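# Stock each low shelf with box, tape and sponge

## Task

Every low shelf in the room must end up holding exactly one cardboard box, one roll of masking tape and one yellow sponge, each resting directly on the shelf surface rather than on top of another object. Any missing item is to be supplied from the spares on the desk, and the unused spares stay on the desk. The robot must not tip over or be left leaning, since that counts as failure. An item that stays in place only because the robot is holding or pressing it does not count. At the end the gripper must be open and the robot moved away from the objects.

## Robot and tools

Robot: a Hello Robot Stretch 3 with one arm. It has a two-wheeled base (0.33 m long, 0.34 m wide), a lift that slides up a mast, and a telescoping arm that sticks out to the robot's right side. A wrist with yaw, pitch and roll carries a two-finger gripper. The base can only drive straight or spin in place, never sideways, so to shift the gripper forward or back you drive the base. Spinning in place pivots about the point midway between the wheels, 0.05 m behind the front edge. With the arm retracted and the wrist folded, a spin sweeps a circle of radius 0.28 m; an unfolded wrist reaches beyond it.

Frames: the base frame has its origin on the floor between the drive wheels, x forward, y to the left, z up. hand_pose is reported in this frame at the point where the closed fingertips meet. The odometry frame is the base frame as it was at the scene's start; heading is positive to the left, within -3.142 to 3.142.

Tool execute_actions takes "actions", a list run in order. Each action is {"robot": ..., "steps": n, "until": ...}. steps is 1 to 450 control steps at 30 per second (default 1); {"steps": n} alone just waits. "robot" may hold one command, a list of up to 8 commands run in sequence, or {"stop": true}, which brakes everything and clears the queue. A command can contain:
- "base": exactly one of {"translate_m": d} (metres, straight, forward positive, |d| at most 1) or {"rotate_rad": d} (radians, counter-clockwise/left positive, |d| at most 3.2). Both are offsets measured from where the base is when that command begins.
- "joints": absolute targets by name; unnamed joints keep their old targets. lift_m 0 to 1.1 (arm height on mast); arm_m 0 to 0.52 (extension); wrist_yaw_rad -1.345 to 4.42 (0 along the arm, positive swings toward the front, 3.0 folded over the base); wrist_pitch_rad -1.57 to 0.451 (0 level, negative tips fingers down); wrist_roll_rad -2.911 to 2.911; gripper_m -0.089 to 0.179 (larger is wider; real fingertip gap is about 0.007 m less when nearly shut and 0.025 m less wide open, zero below 0.007); head_pan_rad -3.953 to 1.73 (0 ahead, positive left, -1.57 looks along the arm); head_tilt_rad -1.53 to 0.419 (negative looks down).
- "contact_limits": {"arm_m": effort percent 1 to 100}, how hard the arm may push before it halts; lasts until arm_m's next command.
- In a queue, {"pause_s": s} waits up to 15 s.
A new command takes over immediately and discards the rest of any older queue. Any out-of-range or malformed action rejects the entire call and nothing runs.

"until" ends an action early. {"robot": {"status": "ended"}} fires when nothing reports moving and no queue is running. You can also test fields such as lift_m, arm_m_goal, base_status, queue, queue_left or refusals with comparisons like [">", 0.3] or ["!=", "moving"]; numbers compare as printed. {"any": {"status": "ended"}} fires when the first motion ends.

Tool zoom_image: {"camera": one of head_camera, nav_camera, wrist_camera, "region": [x0, y0, x1, y1]} in pixels of that camera's last image, origin top-left, at most 504 by 504. head_camera and nav_camera are on the head and follow head_pan_rad and head_tilt_rad; wrist_camera rides on the gripper.

Tool finished_scene: {"scene": number}; ends the current scene permanently and reports whether the task succeeded. Only call it once every motion has stopped.

Results: base_status and joint_status per part: moving, done (within tolerance of goal), off_target (stuck away from goal, may still push), contact_stop (pushed into something and went slack), time_out, stopped, not_commanded, torque_fault (a wrist servo switched off for about 10 s; the joint is limp and refuses goals). The base bracket shows distance travelled against the goal, from wheel counts, so slip looks like travel. joint_goals, measured_speeds, motor_effort (percent, signed, peak in brackets, with fixed bias), queue and queue_left, refusals, and lines beginning refused:, dropped:, replaced: explain problems. robot.on_its_own appears when the robot itself changed a goal, a joint is slack or off, a motor strains at rest, or base_tilt drifts 3 degrees or more from its start value. lidar_m lists 12 distances in 30-degree sectors, first straight ahead, going counter-clockwise, at 0.17 m height. wrist_depth_mm and head_depth_mm are 7x7 grids of depths in millimetres. base_tilt reports forward/right lean in degrees.

Base speed is 0.30 m/s and 1.9 rad/s only when stowed (lift_m below 0.30, arm_m below 0.03, wrist_yaw_rad above 2.54); otherwise 0.10 m/s and 0.63 rad/s.

Gripping: command gripper_m smaller than the object's width to grasp; to let go, open at least 0.02 past where contact happened. Neither the reading nor done proves something is held; check the cameras. Over-squeezing triggers a stall guard that weakens the grip.

Safety: fold or unfold the wrist only with lift_m between 0.32 and 0.95, wrist_pitch_rad -0.4 and roll near 0; once folded the lift may go down to 0.25. With yaw below -0.4 keep pitch at -0.5 or lower. Pushing into something rigid with the gripper higher than roughly 0.45 m can topple the robot, and a second push after a contact_stop is riskier. Never drive while the gripper holds, hooks or presses a fixed object, and beware snagging furniture, especially reversing. If a lean shows, back off in small steps, free the gripper, and lower lift_m to about 0.2 if still tipped. Avoid dropping, slamming or shoving objects; loose items may occasionally get nudged by outside forces. Finish with the gripper open and clear of all objects.

Each tool is called after "Request:" by a JSON object that holds its "fn" and its "kwargs", one argument or row to a line.

## Session

Request:
{"fn": "execute_actions", "kwargs": {
  "actions": []
}}

Scene clock: 0.00 s.
robot.base_odometry: x=+0.000 y=+0.000 heading=+0.000 (m, m, rad; robot's odometry frame)
robot.turned_by_wheels: +0.000 (rad since the last result)
robot.turned_by_imu: +0.000 (rad since the last result)
robot.base_tilt: forward=-0.3 right=-0.5 (deg)
robot.lidar_m: 0.63 0.63 0.70 1.13 0.98 1.33 0.71 1.03 0.86 1.31 2.16 0.77
robot.head_depth_mm: 715 716 720 724 727 730 733 / 681 684 689 690 694 697 699 / 664 661 668 665 667 673 671 / 625 628 630 633 634 636 641 / 601 603 603 605 611 612 613 / 576 579 582 582 589 588 590 / 556 557 558 560 563 565 569
robot.base_status: not_commanded
robot.joint_positions: lift_m=+0.311 arm_m=-0.002 wrist_yaw_rad=+3.059 wrist_pitch_rad=-0.348 wrist_roll_rad=+0.010 gripper_m=+0.037 head_pan_rad=-0.007 head_tilt_rad=-0.019
robot.joint_goals: lift_m=+0.311 arm_m=-0.002 wrist_yaw_rad=+3.059 wrist_pitch_rad=-0.348 wrist_roll_rad=+0.010 gripper_m=+0.037 head_pan_rad=-0.007 head_tilt_rad=-0.019
robot.joint_status: lift_m=not_commanded arm_m=not_commanded wrist_yaw_rad=not_commanded wrist_pitch_rad=not_commanded wrist_roll_rad=not_commanded gripper_m=not_commanded head_pan_rad=not_commanded head_tilt_rad=not_commanded
robot.measured_speeds: translate_m=+0.000 rotate_rad=+0.000 lift_m=+0.000 arm_m=+0.000 wrist_yaw_rad=+0.000 wrist_pitch_rad=+0.000 wrist_roll_rad=+0.000 head_pan_rad=+0.000 head_tilt_rad=+0.000
robot: refusals=0 queue=idle queue_left=0
robot.motor_effort: left_wheel=+0 right_wheel=+0 lift_m=+29 arm_m=+0 wrist_yaw_rad=+1 wrist_pitch_rad=+8 wrist_roll_rad=+0 gripper_m=+0 head_pan_rad=+0 head_tilt_rad=+2 (%)
robot.hand_pose: x=-0.0020 y=+0.0885 z=+0.3394 quat_wxyz=(+0.152, +0.704, +0.093, +0.687) (m; robot's base frame)
robot.wrist_depth_mm: - - - - 944 680 534 / - - - - - 715 549 / - - - - - 736 560 / 848 857 - 870 895 738 571 / 664 670 - 699 722 695 590 / 550 558 - 569 570 584 556 / 471 493 - 509 489 491 491
pictures: head_camera (sideways: a quarter turn clockwise sets it upright), nav_camera (sideways: a quarter turn counterclockwise sets it upright), wrist_camera
Images, in order (width x height): head_camera 896x504, nav_camera 672x504, wrist_camera 644x364.

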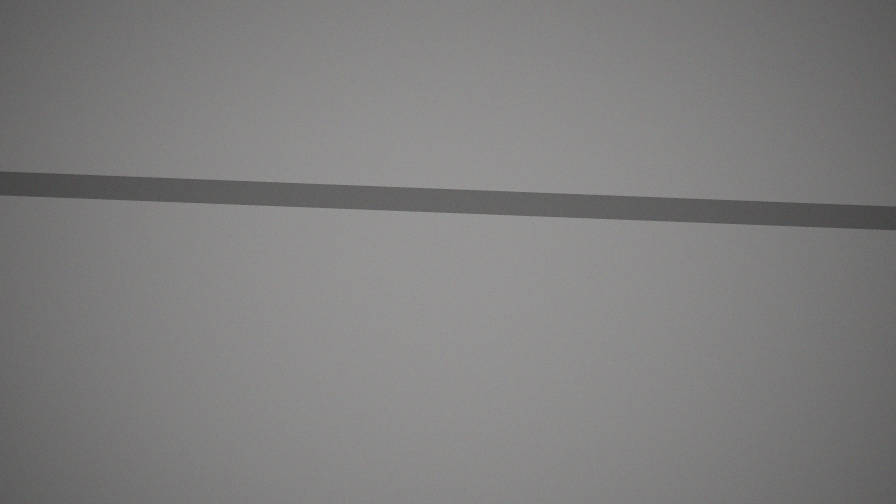

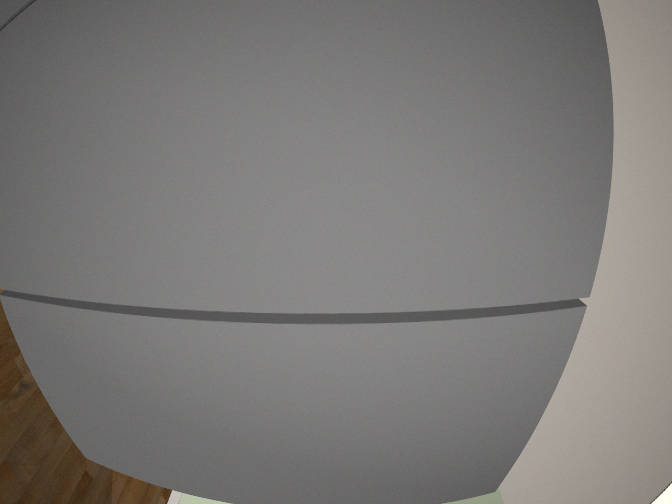

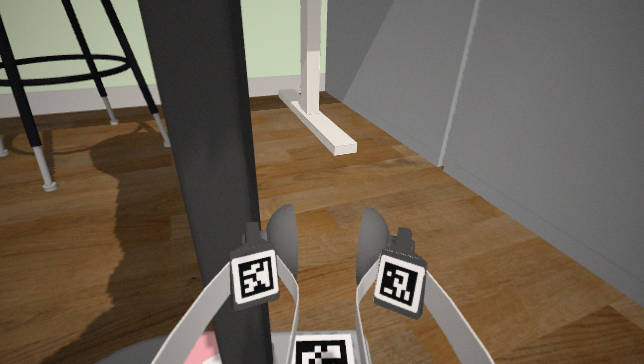

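Request:
{"fn": "execute_actions", "kwargs": {
  "actions": [
    {"robot":{"joints":{"head_pan_rad":1.7,"head_tilt_rad":-0.6}},"steps":200,"until":{"robot":{"status":"ended"}}}
  ]
}}

Request:
{"fn": "execute_actions", "kwargs": {
  "actions": [
    {"robot":{"joints":{"head_pan_rad":-1.8}},"steps":200,"until":{"robot":{"status":"ended"}}}
  ]
}}

Request:
{"fn": "execute_actions", "kwargs": {
  "actions": [
    {"robot":{"joints":{"head_pan_rad":-3.3}},"steps":200,"until":{"robot":{"status":"ended"}}}
  ]
}}

Scene clock: 6.80 s.
robot.base_odometry: x=+0.000 y=+0.000 heading=+0.000 (m, m, rad; robot's odometry frame)
robot.turned_by_wheels: +0.000 (rad since the last result)
robot.turned_by_imu: +0.000 (rad since the last result)
robot.base_tilt: forward=-0.3 right=-0.4 (deg)
robot.lidar_m: 0.63 0.63 0.70 1.13 0.98 1.33 0.71 1.03 0.86 1.30 2.16 0.76
robot.head_depth_mm: 1089 1122 1149 1136 1211 1258 1245 / 1334 1380 1397 1122 1509 1483 1294 / 1391 1559 1489 1109 1799 1519 1295 / 1366 1521 1467 1060 1734 1513 1280 / 1348 1492 1442 1037 1833 1515 1279 / 1325 1462 1427 1026 1825 1491 1275 / 1296 1414 1408 1023 1763 - -
robot.base_status: not_commanded
robot.joint_positions: lift_m=+0.311 arm_m=-0.002 wrist_yaw_rad=+3.059 wrist_pitch_rad=-0.348 wrist_roll_rad=+0.010 gripper_m=+0.037 head_pan_rad=+1.693 head_tilt_rad=-0.592
robot.joint_goals: lift_m=+0.311 arm_m=-0.002 wrist_yaw_rad=+3.059 wrist_pitch_rad=-0.348 wrist_roll_rad=+0.010 gripper_m=+0.037 head_pan_rad=+1.700 head_tilt_rad=-0.600
robot.joint_status: lift_m=not_commanded arm_m=not_commanded wrist_yaw_rad=not_commanded wrist_pitch_rad=not_commanded wrist_roll_rad=not_commanded gripper_m=not_commanded head_pan_rad=done head_tilt_rad=done
robot.measured_speeds: translate_m=+0.000 rotate_rad=+0.000 lift_m=+0.000 arm_m=+0.000 wrist_yaw_rad=+0.000 wrist_pitch_rad=+0.000 wrist_roll_rad=+0.000 head_pan_rad=+0.000 head_tilt_rad=+0.000
robot: refusals=0 queue=done queue_left=0
robot.motor_effort: left_wheel=+0(0) right_wheel=+0(1) lift_m=+29(29) arm_m=+0(0) wrist_yaw_rad=+0(0) wrist_pitch_rad=+7(8) wrist_roll_rad=+0(0) gripper_m=+0(0) head_pan_rad=+4(55) head_tilt_rad=-4(32) (%)
robot.hand_pose: x=-0.0020 y=+0.0885 z=+0.3394 quat_wxyz=(+0.152, +0.704, +0.093, +0.687) (m; robot's base frame)
robot.wrist_depth_mm: - - - - 968 698 536 / - - - - - 716 549 / - - - - - 742 561 / 833 835 - 870 890 770 569 / 665 664 - 691 730 703 593 / 554 561 - 561 581 578 563 / 472 490 - 511 483 490 494
pictures: head_camera (sideways: a quarter turn clockwise sets it upright), nav_camera (sideways: a quarter turn counterclockwise sets it upright), wrist_camera
camera_calibration (this result's frames):
head_camera: T_world_to_cam=[[0.0958754, -0.559336, -0.823378, 1.08736], [-0.993877, -0.099434, -0.0481812, 0.0705463], [-0.0549223, 0.822956, -0.565444, 0.694053], [0, 0, 0, 1]] pos_world=[0.00398226, 0.0440385, 1.29116]
nav_camera: T_world_to_cam=[[-0.0779629, 0.537075, 0.839924, -1.05626], [0.99179, 0.127437, 0.010572, 0.0311622], [-0.101359, 0.833853, -0.542601, 0.662411], [0, 0, 0, 1]] pos_world=[-0.0461141, 0.0109676, 1.24628]
wrist_camera: T_world_to_cam=[[0.998967, -0.0447818, 0.00772802, 0.00639635], [-0.0168753, -0.523455, -0.851886, 0.364359], [0.0421943, 0.850875, -0.52367, 0.268554], [0, 0, 0, 1]] pos_world=[-0.0115725, -0.037494, 0.450977]
Images, in order (width x height): head_camera 896x504, nav_camera 672x504, wrist_camera 644x364.

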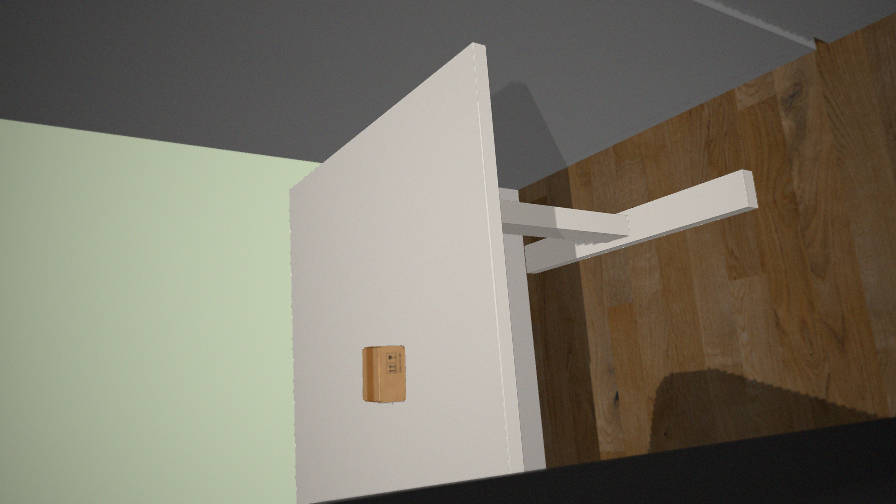

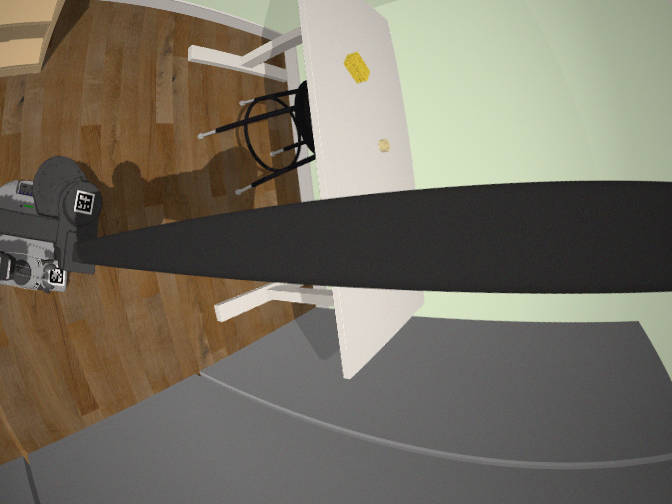

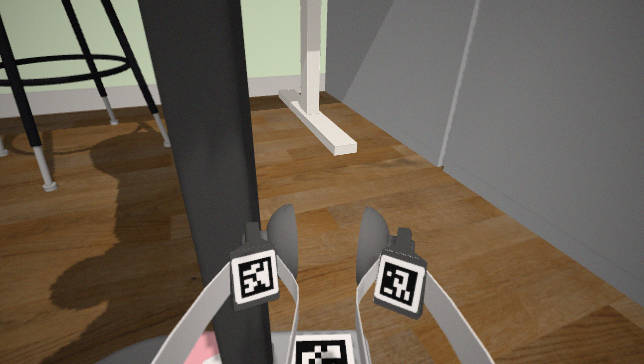

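Scene clock: 8.87 s.
robot.base_odometry: x=+0.000 y=+0.000 heading=+0.000 (m, m, rad; robot's odometry frame)
robot.turned_by_wheels: +0.000 (rad since the last result)
robot.turned_by_imu: +0.000 (rad since the last result)
robot.base_tilt: forward=-0.2 right=-0.5 (deg)
robot.lidar_m: 0.63 0.63 0.70 1.13 0.98 1.33 0.71 1.03 0.86 1.30 2.17 0.76
robot.head_depth_mm: 1230 1289 1374 1298 1075 1161 1231 / 1358 1450 1537 1277 1303 1299 1270 / 1536 1643 1743 1373 1457 1470 1287 / 1731 1908 2093 1551 1680 1510 1280 / 2033 2225 2435 2345 1824 1498 1276 / 2044 2216 2431 2312 1810 1478 1271 / 1911 2044 2279 2280 1790 1491 1256
robot.base_status: not_commanded
robot.joint_positions: lift_m=+0.311 arm_m=-0.002 wrist_yaw_rad=+3.059 wrist_pitch_rad=-0.348 wrist_roll_rad=+0.010 gripper_m=+0.037 head_pan_rad=-1.793 head_tilt_rad=-0.593
robot.joint_goals: lift_m=+0.311 arm_m=-0.002 wrist_yaw_rad=+3.059 wrist_pitch_rad=-0.348 wrist_roll_rad=+0.010 gripper_m=+0.037 head_pan_rad=-1.800 head_tilt_rad=-0.600
robot.joint_status: lift_m=not_commanded arm_m=not_commanded wrist_yaw_rad=not_commanded wrist_pitch_rad=not_commanded wrist_roll_rad=not_commanded gripper_m=not_commanded head_pan_rad=done head_tilt_rad=done
robot.measured_speeds: translate_m=+0.000 rotate_rad=+0.000 lift_m=+0.000 arm_m=+0.000 wrist_yaw_rad=+0.000 wrist_pitch_rad=+0.000 wrist_roll_rad=+0.000 head_pan_rad=+0.000 head_tilt_rad=+0.000
robot: refusals=0 queue=done queue_left=0
robot.motor_effort: left_wheel=+0(0) right_wheel=+0(0) lift_m=+29(29) arm_m=+0(0) wrist_yaw_rad=+0(0) wrist_pitch_rad=+7(8) wrist_roll_rad=+0(0) gripper_m=+0(0) head_pan_rad=-4(54) head_tilt_rad=-4(4) (%)
robot.hand_pose: x=-0.0020 y=+0.0885 z=+0.3394 quat_wxyz=(+0.152, +0.704, +0.093, +0.687) (m; robot's base frame)
robot.wrist_depth_mm: - - - - 976 687 537 / - - - - - 715 551 / - - - - - 757 565 / 833 850 - 887 910 761 574 / 669 674 - 691 725 709 587 / 553 557 - 568 579 584 553 / 473 490 - 513 484 495 493
pictures: head_camera (sideways: a quarter turn clockwise sets it upright), nav_camera (sideways: a quarter turn counterclockwise sets it upright), wrist_camera
camera_calibration (this result's frames):
head_camera: T_world_to_cam=[[0.0983958, 0.559134, -0.823218, 1.08714], [0.969202, -0.241506, -0.0481875, 0.0585796], [-0.225756, -0.793123, -0.565677, 0.695398], [0, 0, 0, 1]] pos_world=[-0.00675515, -0.0421705, 1.29114]
nav_camera: T_world_to_cam=[[-0.107754, -0.532141, 0.839771, -1.05588], [-0.976678, 0.21445, 0.0105704, 0.043172], [-0.185714, -0.819047, -0.542838, 0.663234], [0, 0, 0, 1]] pos_world=[0.0515614, -0.0279164, 1.24627]
wrist_camera: T_world_to_cam=[[0.998967, -0.0447817, 0.00772828, 0.00639625], [-0.0168751, -0.523456, -0.851886, 0.364359], [0.0421943, 0.850875, -0.52367, 0.268554], [0, 0, 0, 1]] pos_world=[-0.0115725, -0.037494, 0.450977]
Images, in order (width x height): head_camera 896x504, nav_camera 672x504, wrist_camera 644x364.

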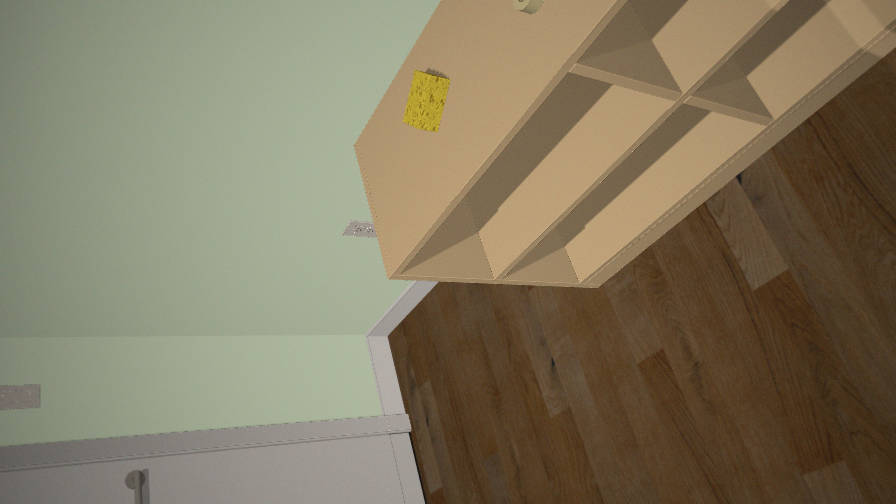

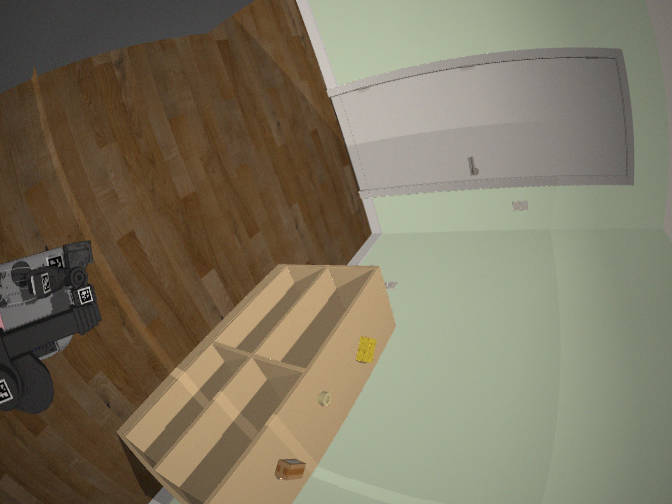

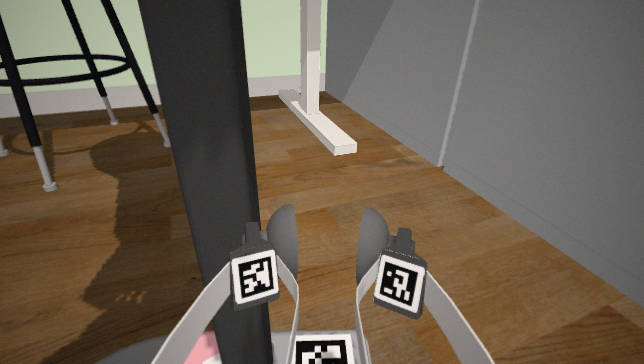

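Scene clock: 10.13 s.
robot.base_odometry: x=+0.000 y=+0.000 heading=+0.000 (m, m, rad; robot's odometry frame)
robot.turned_by_wheels: +0.000 (rad since the last result)
robot.turned_by_imu: +0.000 (rad since the last result)
robot.base_tilt: forward=-0.2 right=-0.6 (deg)
robot.lidar_m: 0.63 0.63 0.70 1.13 0.98 1.33 0.71 1.03 0.86 1.30 2.16 0.76
robot.head_depth_mm: 1259 1414 1533 1242 1729 1555 1301 / 1184 1312 1452 1728 1881 1541 1301 / 1122 1238 1394 1594 1759 1518 1286 / 1067 1185 1319 1487 1686 1511 1290 / 1019 1117 1232 1389 1579 1496 1266 / 972 1059 1173 1305 1473 1488 1273 / 932 1012 1114 1240 1367 1127 1184
robot.base_status: not_commanded
robot.joint_positions: lift_m=+0.311 arm_m=-0.002 wrist_yaw_rad=+3.059 wrist_pitch_rad=-0.348 wrist_roll_rad=+0.010 gripper_m=+0.037 head_pan_rad=-3.293 head_tilt_rad=-0.593
robot.joint_goals: lift_m=+0.311 arm_m=-0.002 wrist_yaw_rad=+3.059 wrist_pitch_rad=-0.348 wrist_roll_rad=+0.010 gripper_m=+0.037 head_pan_rad=-3.300 head_tilt_rad=-0.600
robot.joint_status: lift_m=not_commanded arm_m=not_commanded wrist_yaw_rad=not_commanded wrist_pitch_rad=not_commanded wrist_roll_rad=not_commanded gripper_m=not_commanded head_pan_rad=done head_tilt_rad=done
robot.measured_speeds: translate_m=+0.000 rotate_rad=+0.000 lift_m=+0.000 arm_m=+0.000 wrist_yaw_rad=+0.000 wrist_pitch_rad=+0.000 wrist_roll_rad=+0.000 head_pan_rad=+0.000 head_tilt_rad=+0.000
robot: refusals=0 queue=done queue_left=0
robot.motor_effort: left_wheel=+0(0) right_wheel=+1(0) lift_m=+29(29) arm_m=-1(0) wrist_yaw_rad=+1(0) wrist_pitch_rad=+8(7) wrist_roll_rad=+0(0) gripper_m=+0(0) head_pan_rad=-4(56) head_tilt_rad=-4(4) (%)
robot.hand_pose: x=-0.0020 y=+0.0885 z=+0.3394 quat_wxyz=(+0.152, +0.704, +0.093, +0.687) (m; robot's base frame)
robot.wrist_depth_mm: - - - - 953 695 532 / - - - - - 717 553 / - - - - - 741 565 / 840 862 - 889 865 752 577 / 659 674 - 694 723 708 591 / 554 559 - 561 572 575 567 / 473 488 - 514 488 490 489
pictures: head_camera (sideways: a quarter turn clockwise sets it upright), nav_camera (sideways: a quarter turn counterclockwise sets it upright), wrist_camera
camera_calibration (this result's frames):
head_camera: T_world_to_cam=[[0.564714, -0.0585998, -0.823204, 1.08427], [-0.172339, -0.983858, -0.0481881, 0.0655438], [-0.807092, 0.169083, -0.565697, 0.698971], [0, 0, 0, 1]] pos_world=[-0.036874, 0.00983981, 1.29114]
nav_camera: T_world_to_cam=[[-0.538451, 0.069844, 0.839757, -1.05324], [0.144823, 0.989401, 0.0105702, 0.036331], [-0.830119, 0.127308, -0.542859, 0.667192], [0, 0, 0, 1]] pos_world=[-0.0185291, -0.0473225, 1.24627]
wrist_camera: T_world_to_cam=[[0.998967, -0.0447818, 0.00772816, 0.00639629], [-0.0168752, -0.523456, -0.851886, 0.364359], [0.0421943, 0.850875, -0.52367, 0.268554], [0, 0, 0, 1]] pos_world=[-0.0115725, -0.037494, 0.450977]
Images, in order (width x height): head_camera 896x504, nav_camera 672x504, wrist_camera 644x364.

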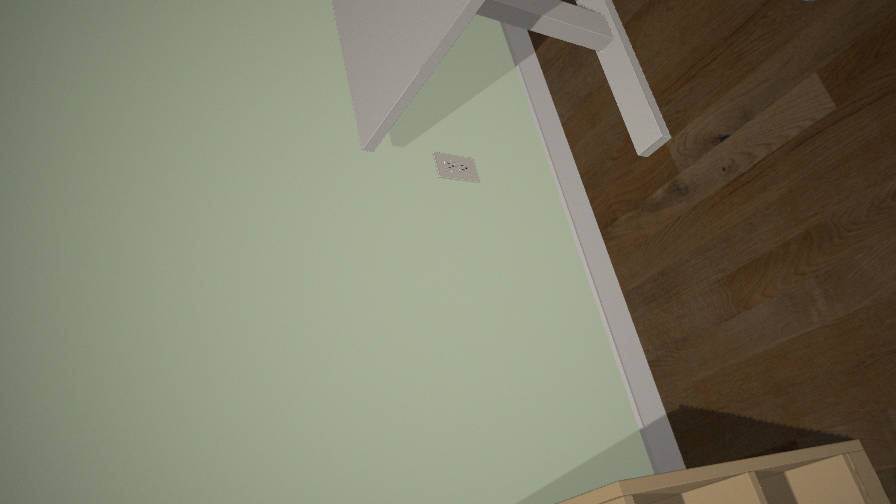

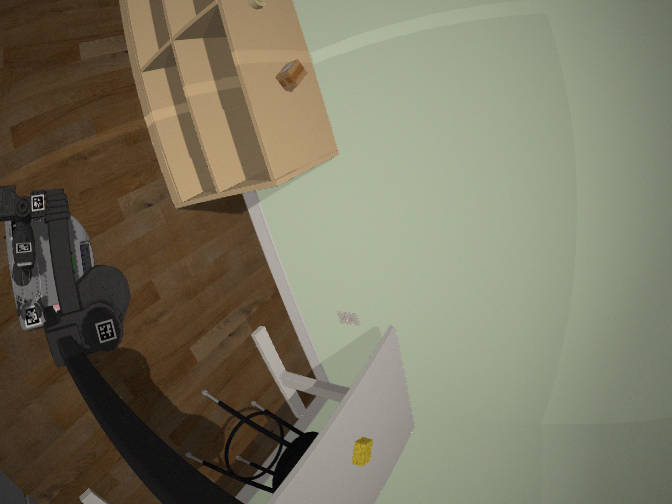

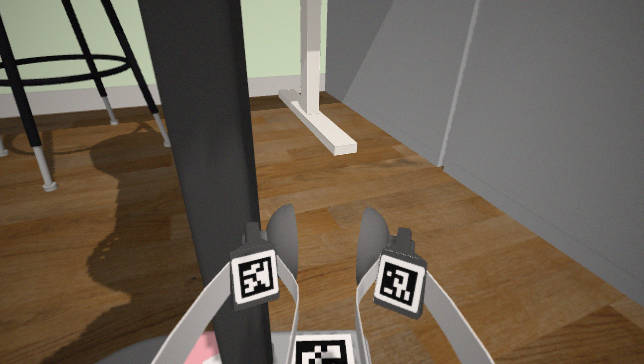

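One shelf is complete; another may hide beyond the cabinet. Go look.

Request:
{"fn": "execute_actions", "kwargs": {
  "actions": [
    {"robot":[{"base":{"rotate_rad":-1.25},"joints":{"lift_m":0.28,"head_pan_rad":1.2,"head_tilt_rad":-0.5}},{"base":{"translate_m":1.0}}],"steps":400,"until":{"robot":{"status":"ended"}}}
  ]
}}

Scene clock: 20.70 s.
robot.base_odometry: x=+0.315 y=-0.949 heading=-1.250 (m, m, rad; robot's odometry frame)
robot.turned_by_wheels: -1.250 (rad since the last result)
robot.turned_by_imu: -1.248 (rad since the last result)
robot.base_tilt: forward=+0.0 right=-0.5 (deg)
robot.lidar_m: 1.17 1.24 0.67 0.64 0.66 0.90 2.16 1.28 0.84 0.69 1.13 1.22
robot.head_depth_mm: 1584 1647 1702 1786 1857 1661 1380 / 1813 1872 2001 2103 2032 1635 1367 / 2149 2241 2368 2430 2071 1652 1360 / 2589 2757 2916 2757 2047 1624 1350 / 553 608 664 734 817 923 1059 / 529 571 623 683 755 845 962 / 511 550 597 651 720 796 901
robot.base_status: done (translate_m +1.0000 of +1.0000)
robot.joint_positions: lift_m=+0.280 arm_m=-0.002 wrist_yaw_rad=+3.059 wrist_pitch_rad=-0.349 wrist_roll_rad=+0.010 gripper_m=+0.037 head_pan_rad=+1.193 head_tilt_rad=-0.507
robot.joint_goals: lift_m=+0.280 arm_m=-0.002 wrist_yaw_rad=+3.059 wrist_pitch_rad=-0.349 wrist_roll_rad=+0.010 gripper_m=+0.037 head_pan_rad=+1.200 head_tilt_rad=-0.500
robot.joint_status: lift_m=done arm_m=not_commanded wrist_yaw_rad=not_commanded wrist_pitch_rad=not_commanded wrist_roll_rad=not_commanded gripper_m=not_commanded head_pan_rad=done head_tilt_rad=done
robot.measured_speeds: translate_m=+0.000 rotate_rad=+0.000 lift_m=+0.000 arm_m=+0.000 wrist_yaw_rad=+0.000 wrist_pitch_rad=+0.000 wrist_roll_rad=+0.000 head_pan_rad=+0.000 head_tilt_rad=+0.000
robot: refusals=0 queue=done queue_left=0
robot.motor_effort: left_wheel=+2(7) right_wheel=-3(9) lift_m=+22(28) arm_m=-1(1) wrist_yaw_rad=+1(1) wrist_pitch_rad=+8(8) wrist_roll_rad=+1(1) gripper_m=+0(0) head_pan_rad=+5(57) head_tilt_rad=+3(13) (%)
robot.hand_pose: x=-0.0020 y=+0.0884 z=+0.3088 quat_wxyz=(+0.152, +0.704, +0.093, +0.687) (m; robot's base frame)
robot.wrist_depth_mm: 584 589 609 602 627 - - / 634 643 654 660 696 - - / 672 677 708 712 - - - / 724 737 - 772 784 833 836 / 624 634 - 647 693 658 664 / 513 521 - 532 532 537 548 / 441 - - - 453 458 458
pictures: head_camera (sideways: a quarter turn clockwise sets it upright), nav_camera (sideways: a quarter turn counterclockwise sets it upright), wrist_camera
camera_calibration (this result's frames):
head_camera: T_world_to_cam=[[-0.157247, -0.469578, -0.868775, 1.1481], [-0.918441, 0.392862, -0.0461074, 0.0673914], [0.36296, 0.790668, -0.493056, 0.597322], [0, 0, 0, 1]] pos_world=[0.0256269, 0.0403634, 1.29506]
nav_camera: T_world_to_cam=[[0.161809, 0.440224, 0.883188, -1.11415], [0.931179, -0.364396, 0.0110307, 0.0309336], [0.326686, 0.820621, -0.46889, 0.563893], [0, 0, 0, 1]] pos_world=[-0.0327411, 0.0390036, 1.24806]
wrist_camera: T_world_to_cam=[[0.998967, -0.0447786, 0.0077099, 0.00663988], [-0.0169095, -0.523868, -0.851632, 0.338172], [0.0421738, 0.850622, -0.524084, 0.25271], [0, 0, 0, 1]] pos_world=[-0.0115724, -0.0375052, 0.420388]
Images, in order (width x height): head_camera 896x504, nav_camera 672x504, wrist_camera 644x364.

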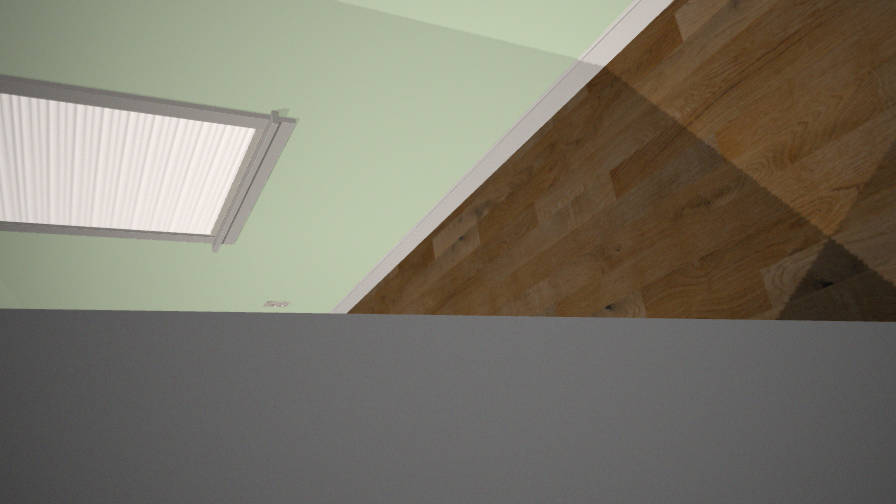

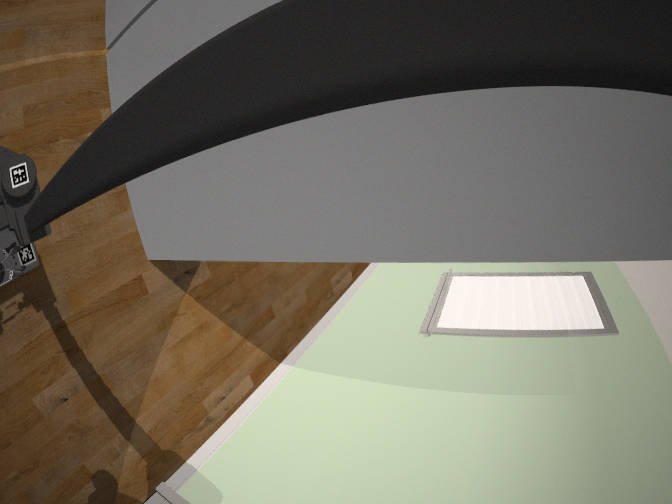

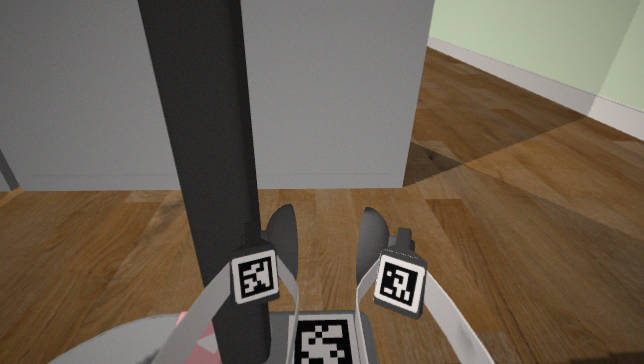

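Request:
{"fn": "execute_actions", "kwargs": {
  "actions": [
    {"robot":[{"base":{"translate_m":0.7},"joints":{"head_pan_rad":0.6}},{"base":{"rotate_rad":1.57}},{"base":{"translate_m":1.0}},{"base":{"translate_m":0.4}}],"steps":450,"until":{"robot":{"status":"ended"}}}
  ]
}}

Scene clock: 38.43 s.
robot.base_odometry: x=+1.865 y=-1.173 heading=+0.320 (m, m, rad; robot's odometry frame)
robot.turned_by_wheels: +1.570 (rad since the last result)
robot.turned_by_imu: +1.569 (rad since the last result)
robot.base_tilt: forward=-0.4 right=-0.5 (deg)
robot.lidar_m: 1.77 1.96 2.62 1.39 0.60 0.67 1.90 0.69 0.50 0.48 0.49 0.67
robot.head_depth_mm: 1988 2113 2228 2431 2103 1667 1382 / 2086 2217 2337 2268 2071 1651 1359 / 2208 2353 2484 2400 2060 1657 1360 / 2355 2489 2542 2493 2034 1625 1353 / 2476 2704 2747 2653 2029 1613 1339 / 2646 2886 2870 2688 2002 1598 1353 / 2833 3032 3372 2666 1987 1597 1332
robot.base_status: done (translate_m +0.4000 of +0.4000)
robot.joint_positions: lift_m=+0.280 arm_m=-0.002 wrist_yaw_rad=+3.059 wrist_pitch_rad=-0.349 wrist_roll_rad=+0.010 gripper_m=+0.037 head_pan_rad=+0.607 head_tilt_rad=-0.507
robot.joint_goals: lift_m=+0.280 arm_m=-0.002 wrist_yaw_rad=+3.059 wrist_pitch_rad=-0.349 wrist_roll_rad=+0.010 gripper_m=+0.037 head_pan_rad=+0.600 head_tilt_rad=-0.500
robot.joint_status: lift_m=done arm_m=not_commanded wrist_yaw_rad=not_commanded wrist_pitch_rad=not_commanded wrist_roll_rad=not_commanded gripper_m=not_commanded head_pan_rad=done head_tilt_rad=done
robot.measured_speeds: translate_m=+0.000 rotate_rad=+0.000 lift_m=+0.000 arm_m=+0.000 wrist_yaw_rad=+0.000 wrist_pitch_rad=+0.000 wrist_roll_rad=+0.000 head_pan_rad=+0.000 head_tilt_rad=+0.000
robot: refusals=0 queue=done queue_left=0
robot.motor_effort: left_wheel=-1(8) right_wheel=+3(14) lift_m=+22(22) arm_m=-1(1) wrist_yaw_rad=+0(0) wrist_pitch_rad=+8(8) wrist_roll_rad=+0(0) gripper_m=+0(0) head_pan_rad=-4(44) head_tilt_rad=+3(4) (%)
robot.hand_pose: x=-0.0020 y=+0.0884 z=+0.3087 quat_wxyz=(+0.152, +0.704, +0.093, +0.687) (m; robot's base frame)
robot.wrist_depth_mm: 446 485 - - - - - / 484 497 - - - - - / 517 530 - - - - - / 569 581 - 815 830 833 870 / 596 604 - 647 675 663 669 / 513 525 - 531 542 543 546 / 443 - - - 453 459 464
pictures: head_camera (sideways: a quarter turn clockwise sets it upright), nav_camera (sideways: a quarter turn counterclockwise sets it upright), wrist_camera
camera_calibration (this result's frames):
head_camera: T_world_to_cam=[[-0.390348, -0.304074, -0.869004, 1.14982], [-0.547995, 0.835211, -0.0460952, 0.0651159], [0.739818, 0.458216, -0.492654, 0.594499], [0, 0, 0, 1]] pos_world=[0.044692, 0.0228352, 1.29508]
nav_camera: T_world_to_cam=[[0.377912, 0.277089, 0.883405, -1.11575], [0.574362, -0.818527, 0.0110329, 0.0331072], [0.726148, 0.503225, -0.468481, 0.560924], [0, 0, 0, 1]] pos_world=[-0.00467461, 0.05399, 1.24807]
wrist_camera: T_world_to_cam=[[0.998967, -0.0447778, 0.00770461, 0.00664147], [-0.016919, -0.523976, -0.851565, 0.338118], [0.0421683, 0.850555, -0.524193, 0.252758], [0, 0, 0, 1]] pos_world=[-0.0115724, -0.0375215, 0.420372]
Images, in order (width x height): head_camera 896x504, nav_camera 672x504, wrist_camera 644x364.

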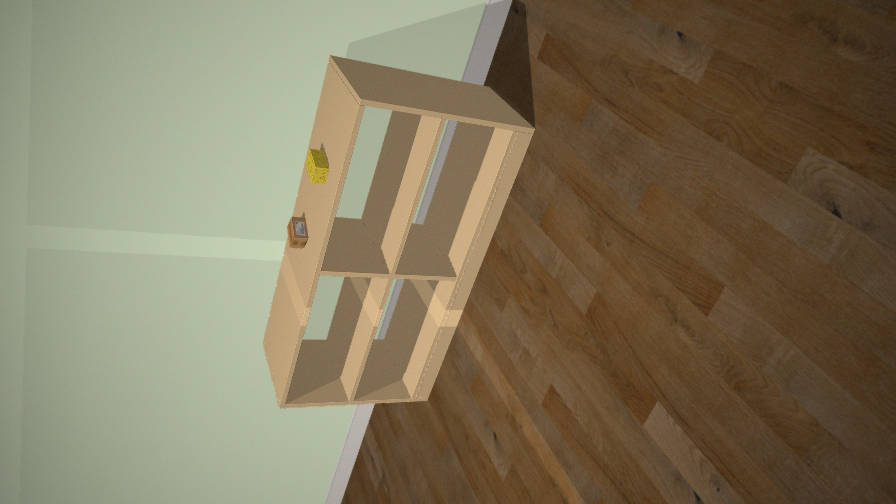

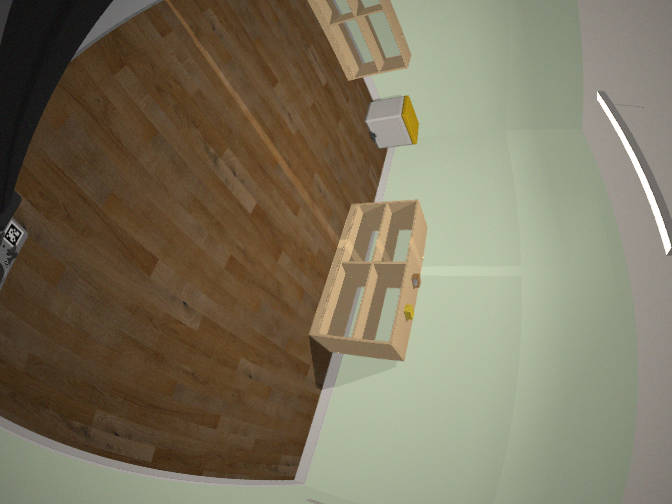

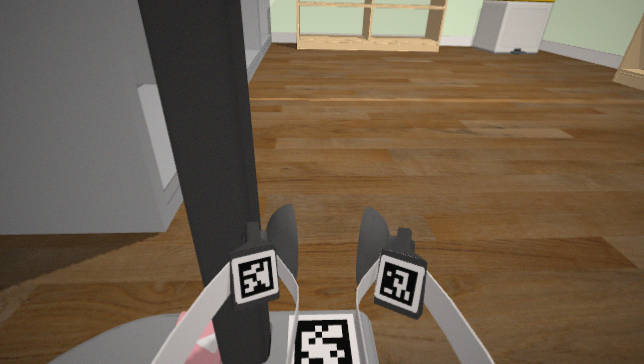

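Tape missing here. Check the third.

Request:
{"fn": "execute_actions", "kwargs": {
  "actions": [
    {"robot":{"joints":{"head_pan_rad":1.35,"head_tilt_rad":-0.3}},"steps":100,"until":{"robot":{"status":"ended"}}}
  ]
}}

Scene clock: 47.03 s.
robot.base_odometry: x=+1.865 y=-1.173 heading=+0.320 (m, m, rad; robot's odometry frame)
robot.turned_by_wheels: +0.000 (rad since the last result)
robot.turned_by_imu: +0.000 (rad since the last result)
robot.base_tilt: forward=-0.3 right=-0.5 (deg)
robot.lidar_m: 1.76 1.97 2.62 1.39 0.60 0.68 1.90 0.69 0.50 0.48 0.49 0.67
robot.head_depth_mm: 3260 3470 3676 3433 2850 2054 1624 / 3157 3319 3605 3605 2867 2058 1624 / 3041 3225 3467 3569 2862 2045 1599 / 2953 3144 3353 3469 2744 2041 1585 / 2951 3115 3304 3250 2774 2014 1582 / 2841 2977 3156 3195 2761 2003 1559 / 2814 2912 3128 3225 2726 1987 1553
robot.base_status: done (translate_m +0.4000 of +0.4000)
robot.joint_positions: lift_m=+0.280 arm_m=-0.002 wrist_yaw_rad=+3.059 wrist_pitch_rad=-0.349 wrist_roll_rad=+0.010 gripper_m=+0.037 head_pan_rad=+1.343 head_tilt_rad=-0.310
robot.joint_goals: lift_m=+0.280 arm_m=-0.002 wrist_yaw_rad=+3.059 wrist_pitch_rad=-0.349 wrist_roll_rad=+0.010 gripper_m=+0.037 head_pan_rad=+1.350 head_tilt_rad=-0.300
robot.joint_status: lift_m=done arm_m=not_commanded wrist_yaw_rad=not_commanded wrist_pitch_rad=not_commanded wrist_roll_rad=not_commanded gripper_m=not_commanded head_pan_rad=done head_tilt_rad=done
robot.measured_speeds: translate_m=+0.000 rotate_rad=+0.000 lift_m=+0.000 arm_m=+0.000 wrist_yaw_rad=+0.000 wrist_pitch_rad=+0.000 wrist_roll_rad=+0.000 head_pan_rad=+0.000 head_tilt_rad=+0.000
robot: refusals=0 queue=done queue_left=0
robot.motor_effort: left_wheel=-1(1) right_wheel=+3(3) lift_m=+22(22) arm_m=-1(1) wrist_yaw_rad=+0(0) wrist_pitch_rad=+8(8) wrist_roll_rad=+0(0) gripper_m=+0(0) head_pan_rad=+4(49) head_tilt_rad=+5(25) (%)
robot.hand_pose: x=-0.0020 y=+0.0884 z=+0.3087 quat_wxyz=(+0.152, +0.704, +0.093, +0.687) (m; robot's base frame)
robot.wrist_depth_mm: 447 479 - - - - - / 478 498 - - - - - / 525 532 - - - - - / 573 584 - 818 832 848 869 / 607 610 - 647 673 661 660 / 522 515 - 524 542 543 542 / 442 - - - 456 459 457
pictures: head_camera (sideways: a quarter turn clockwise sets it upright), nav_camera (sideways: a quarter turn counterclockwise sets it upright), wrist_camera
camera_calibration (this result's frames):
head_camera: T_world_to_cam=[[-0.0448505, -0.31319, -0.948631, 1.25161], [-0.964883, 0.259604, -0.0400894, 0.059851], [0.258824, 0.913519, -0.313835, 0.364734], [0, 0, 0, 1]] pos_world=[0.0194824, 0.0432623, 1.30418]
nav_camera: T_world_to_cam=[[0.0532193, 0.282584, 0.957765, -1.21081], [0.974641, -0.223465, 0.0117752, 0.0296962], [0.217354, 0.93285, -0.287311, 0.328261], [0, 0, 0, 1]] pos_world=[-0.0358535, 0.042574, 1.25364]
wrist_camera: T_world_to_cam=[[0.998967, -0.0447778, 0.00770475, 0.00664142], [-0.0169189, -0.523976, -0.851565, 0.338118], [0.0421683, 0.850555, -0.524192, 0.252758], [0, 0, 0, 1]] pos_world=[-0.0115724, -0.0375215, 0.420372]
Images, in order (width x height): head_camera 896x504, nav_camera 672x504, wrist_camera 644x364.

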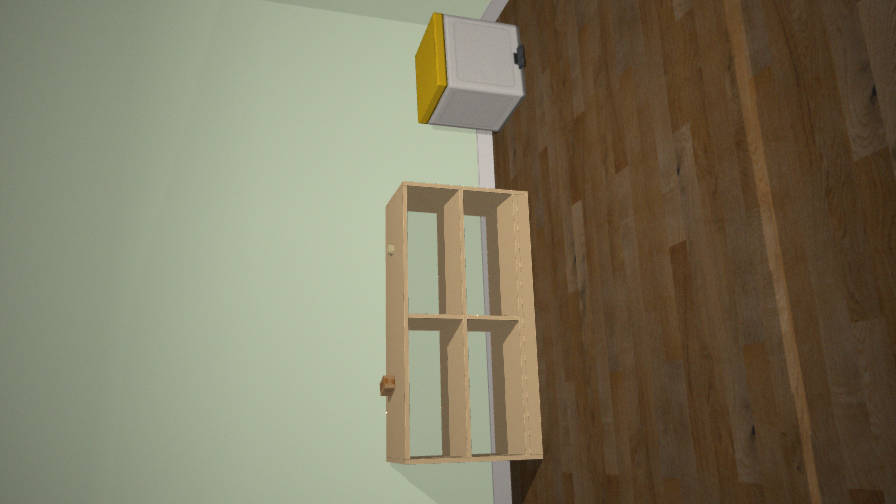

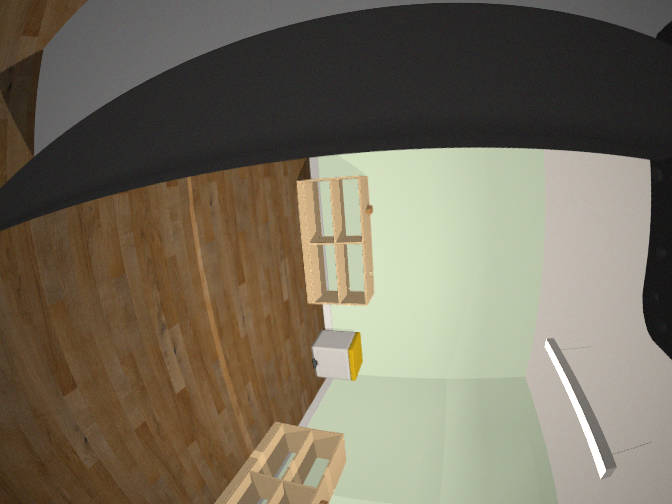

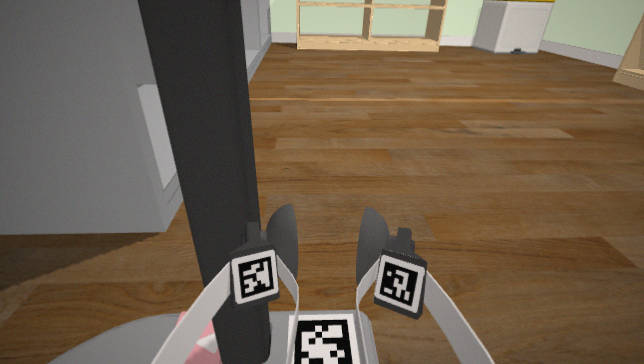

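Request:
{"fn": "execute_actions", "kwargs": {
  "actions": [
    {"robot":[{"base":{"translate_m":-1.0},"joints":{"head_pan_rad":-1.2,"head_tilt_rad":-0.7}},{"base":{"translate_m":-0.4}},{"base":{"rotate_rad":1.57}},{"base":{"translate_m":1.0}},{"base":{"translate_m":1.0}},{"base":{"rotate_rad":1.57}},{"joints":{"lift_m":0.9,"wrist_pitch_rad":-0.4}},{"joints":{"wrist_yaw_rad":0,"gripper_m":0.12}}],"steps":450,"until":{"robot":{"status":"ended"}}},
    {"steps":450,"until":{"robot":{"status":"ended"}}}
  ]
}}

Scene clock: 81.53 s.
robot.base_odometry: x=-0.091 y=+0.286 heading=-2.823 (m, m, rad; robot's odometry frame)
robot.turned_by_wheels: +3.140 (rad since the last result)
robot.turned_by_imu: +3.137 (rad since the last result)
robot.base_tilt: forward=-0.2 right=-0.6 (deg)
robot.lidar_m: 0.86 0.75 1.08 2.46 0.89 0.64 0.61 0.63 0.85 0.79 0.73 1.17
robot.head_depth_mm: 1045 1151 1225 874 759 687 - / 1089 1200 1208 929 756 1393 1284 / 1129 1235 1201 920 750 1418 1296 / 1157 1287 1181 912 777 1481 - / 1204 1333 1167 903 796 - - / 1246 1386 1153 890 1162 1361 1206 / 1298 1419 1143 885 1558 1381 1205
robot.base_status: done (rotate_rad +1.5699 of +1.5700)
robot.joint_positions: lift_m=+0.900 arm_m=-0.002 wrist_yaw_rad=+1.309 wrist_pitch_rad=-0.414 wrist_roll_rad=+0.010 gripper_m=+0.120 head_pan_rad=-1.193 head_tilt_rad=-0.692
robot.joint_goals: lift_m=+0.900 arm_m=-0.002 wrist_yaw_rad=+0.000 wrist_pitch_rad=-0.400 wrist_roll_rad=+0.010 gripper_m=+0.120 head_pan_rad=-1.200 head_tilt_rad=-0.700
robot.joint_status: lift_m=done arm_m=not_commanded wrist_yaw_rad=moving wrist_pitch_rad=done wrist_roll_rad=not_commanded gripper_m=moving head_pan_rad=done head_tilt_rad=done
robot.measured_speeds: translate_m=+0.000 rotate_rad=+0.000 lift_m=+0.000 arm_m=+0.000 wrist_yaw_rad=-1.998 wrist_pitch_rad=+0.000 wrist_roll_rad=+0.000 head_pan_rad=+0.000 head_tilt_rad=+0.000
robot: refusals=0 queue=running queue_left=0
robot.motor_effort: left_wheel=-2(6) right_wheel=+4(14) lift_m=+36(38) arm_m=-1(1) wrist_yaw_rad=-2(3) wrist_pitch_rad=+7(8) wrist_roll_rad=+1(0) gripper_m=-1(88) head_pan_rad=-4(55) head_tilt_rad=-4(32) (%)
robot.hand_pose: x=+0.1958 y=-0.2017 z=+0.9132 quat_wxyz=(+0.636, +0.538, -0.463, +0.303) (m; robot's base frame)
robot.wrist_depth_mm: 808 841 918 961 - - 981 / 861 910 968 - - - 974 / 896 - - - 785 731 757 / 723 - - - - 568 569 / 899 937 - - - 473 461 / 810 844 - - - 394 382 / 960 - - - - - 340
pictures: head_camera (sideways: a quarter turn clockwise sets it upright), nav_camera (sideways: a quarter turn counterclockwise sets it upright), wrist_camera
camera_calibration (this result's frames):
head_camera: T_world_to_cam=[[-0.263226, 0.590252, -0.763095, 1.01097], [0.934662, 0.351984, -0.0501481, 0.0613364], [0.238997, -0.726436, -0.644338, 0.794893], [0, 0, 0, 1]] pos_world=[0.0188065, -0.0408758, 1.28672]
nav_camera: T_world_to_cam=[[0.240917, -0.574879, 0.781967, -0.98265], [-0.92699, -0.374954, 0.00994231, 0.0436879], [0.287486, -0.727271, -0.62324, 0.764947], [0, 0, 0, 1]] pos_world=[0.0573238, 0.00779993, 1.24471]
wrist_camera: T_world_to_cam=[[-0.221332, -0.975185, 0.00520053, -0.155071], [-0.565161, 0.123922, -0.815621, 0.909444], [0.794736, -0.183462, -0.578564, 0.501728], [0, 0, 0, 1]] pos_world=[0.0809182, -0.171875, 1.03285]
Images, in order (width x height): head_camera 896x504, nav_camera 672x504, wrist_camera 644x364.

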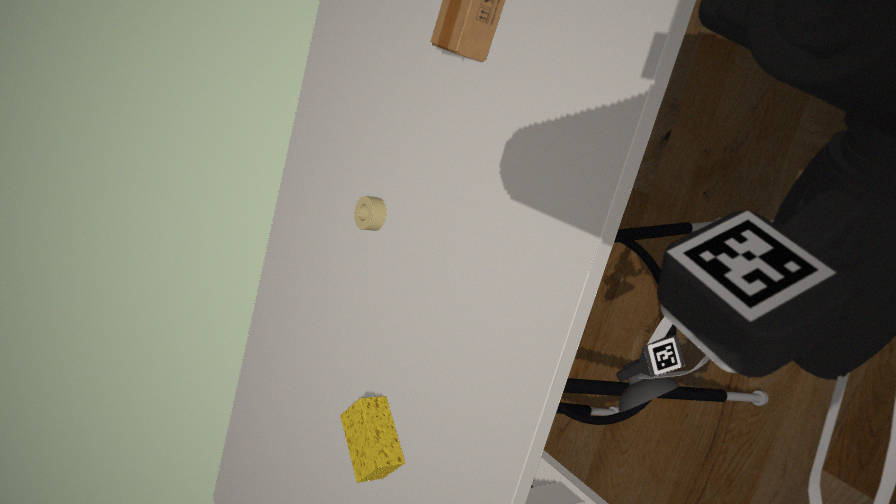

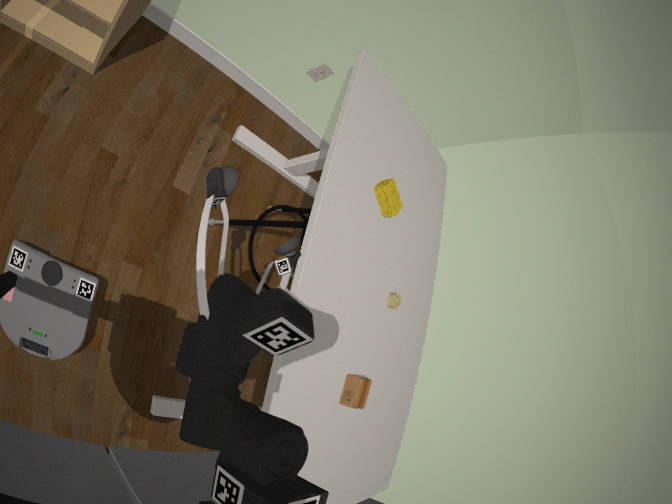

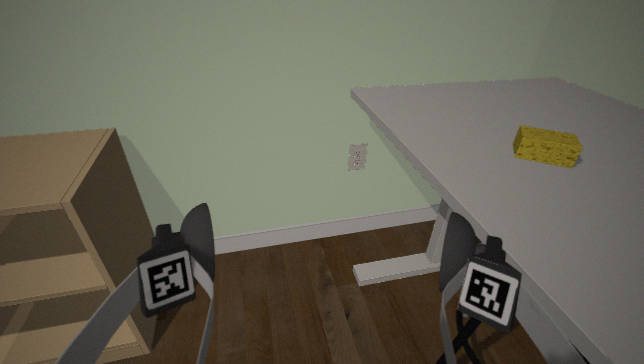

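Request:
{"fn": "execute_actions", "kwargs": {
  "actions": [
    {"steps":60,"until":{"robot":{"status":"ended"}}},
    {"robot":{"base":{"translate_m":0.25},"joints":{"arm_m":0.35,"lift_m":0.8,"head_pan_rad":-1.57}},"steps":450,"until":{"robot":{"status":"ended"}}}
  ]
}}

Scene clock: 89.87 s.
robot.base_odometry: x=-0.329 y=+0.208 heading=-2.823 (m, m, rad; robot's odometry frame)
robot.turned_by_wheels: +0.000 (rad since the last result)
robot.turned_by_imu: +0.000 (rad since the last result)
robot.base_tilt: forward=-0.2 right=-0.6 (deg)
robot.lidar_m: 0.87 0.52 0.93 2.47 1.25 0.90 0.86 0.89 1.03 0.77 0.61 0.91
robot.head_depth_mm: 1093 1220 1234 899 770 - - / 1094 1217 1219 - - 1428 1235 / 1083 1216 1263 - 764 1421 1220 / 1077 1208 1232 - 759 1380 1219 / 1080 1202 1164 875 753 1395 1208 / 1078 1213 1154 888 748 1348 1200 / 1082 1205 1134 858 740 1354 1206
robot.base_status: done (translate_m +0.2500 of +0.2500)
robot.joint_positions: lift_m=+0.800 arm_m=+0.350 wrist_yaw_rad=+0.002 wrist_pitch_rad=-0.415 wrist_roll_rad=+0.010 gripper_m=+0.120 head_pan_rad=-1.563 head_tilt_rad=-0.692
robot.joint_goals: lift_m=+0.800 arm_m=+0.350 wrist_yaw_rad=+0.000 wrist_pitch_rad=-0.400 wrist_roll_rad=+0.010 gripper_m=+0.120 head_pan_rad=-1.570 head_tilt_rad=-0.700
robot.joint_status: lift_m=done arm_m=done wrist_yaw_rad=done wrist_pitch_rad=done wrist_roll_rad=not_commanded gripper_m=done head_pan_rad=done head_tilt_rad=done
robot.measured_speeds: translate_m=+0.000 rotate_rad=+0.000 lift_m=+0.000 arm_m=+0.000 wrist_yaw_rad=+0.000 wrist_pitch_rad=+0.000 wrist_roll_rad=+0.000 head_pan_rad=+0.000 head_tilt_rad=+0.000
robot: refusals=0 queue=done queue_left=0
robot.motor_effort: left_wheel=-2(3) right_wheel=+3(9) lift_m=+22(36) arm_m=+3(5) wrist_yaw_rad=-2(3) wrist_pitch_rad=+7(8) wrist_roll_rad=+0(1) gripper_m=+0(0) head_pan_rad=-4(33) head_tilt_rad=-4(4) (%)
robot.hand_pose: x=-0.0211 y=-0.7195 z=+0.8136 quat_wxyz=(+0.689, +0.146, -0.695, -0.146) (m; robot's base frame)
robot.wrist_depth_mm: 604 596 592 595 597 594 584 / 638 623 633 637 637 625 636 / 469 474 477 490 501 501 511 / 362 363 374 359 377 384 387 / 295 302 301 303 307 311 300 / 249 254 252 255 257 268 253 / 218 216 219 220 222 217 225
pictures: head_camera (sideways: a quarter turn clockwise sets it upright), nav_camera (sideways: a quarter turn counterclockwise sets it upright), wrist_camera
camera_calibration (this result's frames):
head_camera: T_world_to_cam=[[-0.0320641, 0.64549, -0.763095, 1.00956], [0.998695, -0.00967558, -0.0501481, 0.0609458], [-0.0397535, -0.763707, -0.644338, 0.796593], [0, 0, 0, 1]] pos_world=[0.0031716, -0.0427049, 1.28672]
nav_camera: T_world_to_cam=[[0.0168208, -0.623092, 0.781967, -0.981283], [-0.999845, -0.0145141, 0.00994231, 0.0441323], [0.00515459, -0.782014, -0.62324, 0.766669], [0, 0, 0, 1]] pos_world=[0.0566796, -0.0112437, 1.24471]
wrist_camera: T_world_to_cam=[[-0.999173, -0.0403207, 0.00517015, -0.051241], [-0.0275672, 0.578612, -0.815137, 1.10787], [0.0298754, -0.814606, -0.579245, 0.0518333], [0, 0, 0, 1]] pos_world=[-0.0222062, -0.600871, 0.933358]
Images, in order (width x height): head_camera 896x504, nav_camera 672x504, wrist_camera 644x364.

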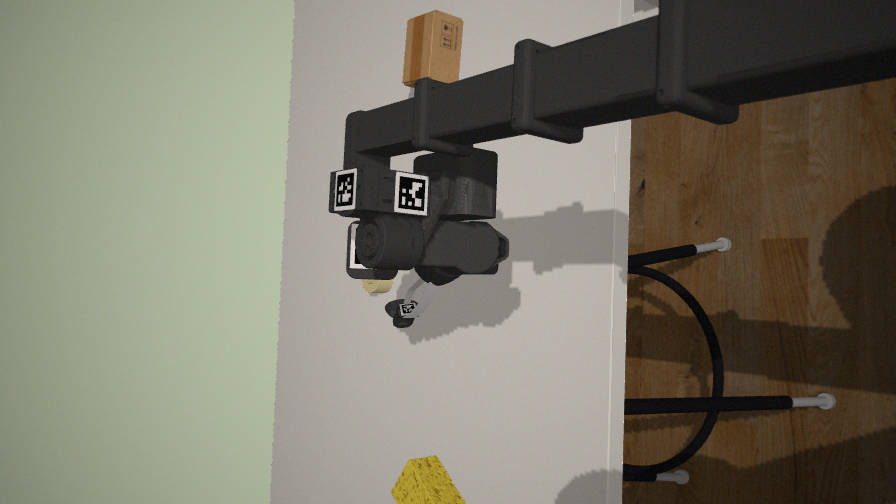

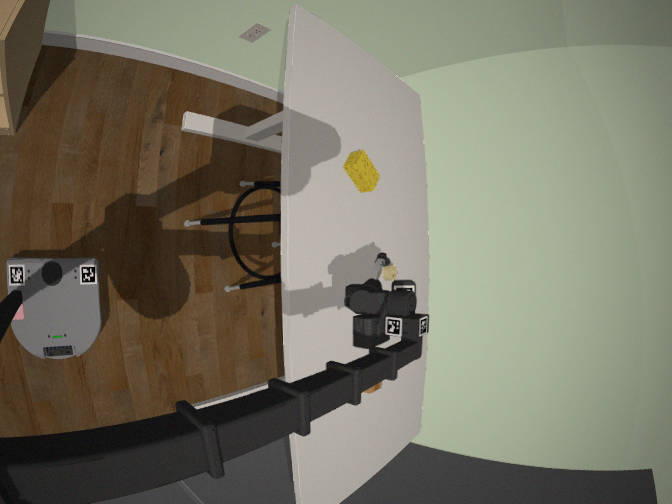

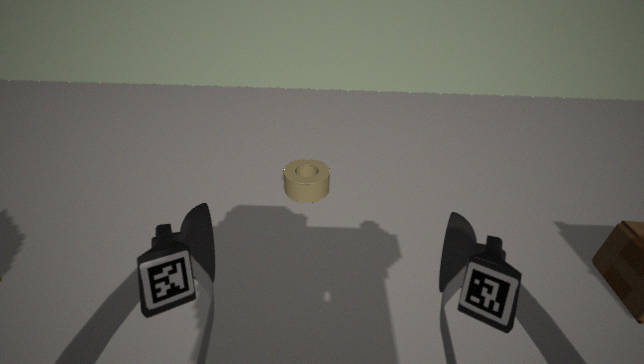

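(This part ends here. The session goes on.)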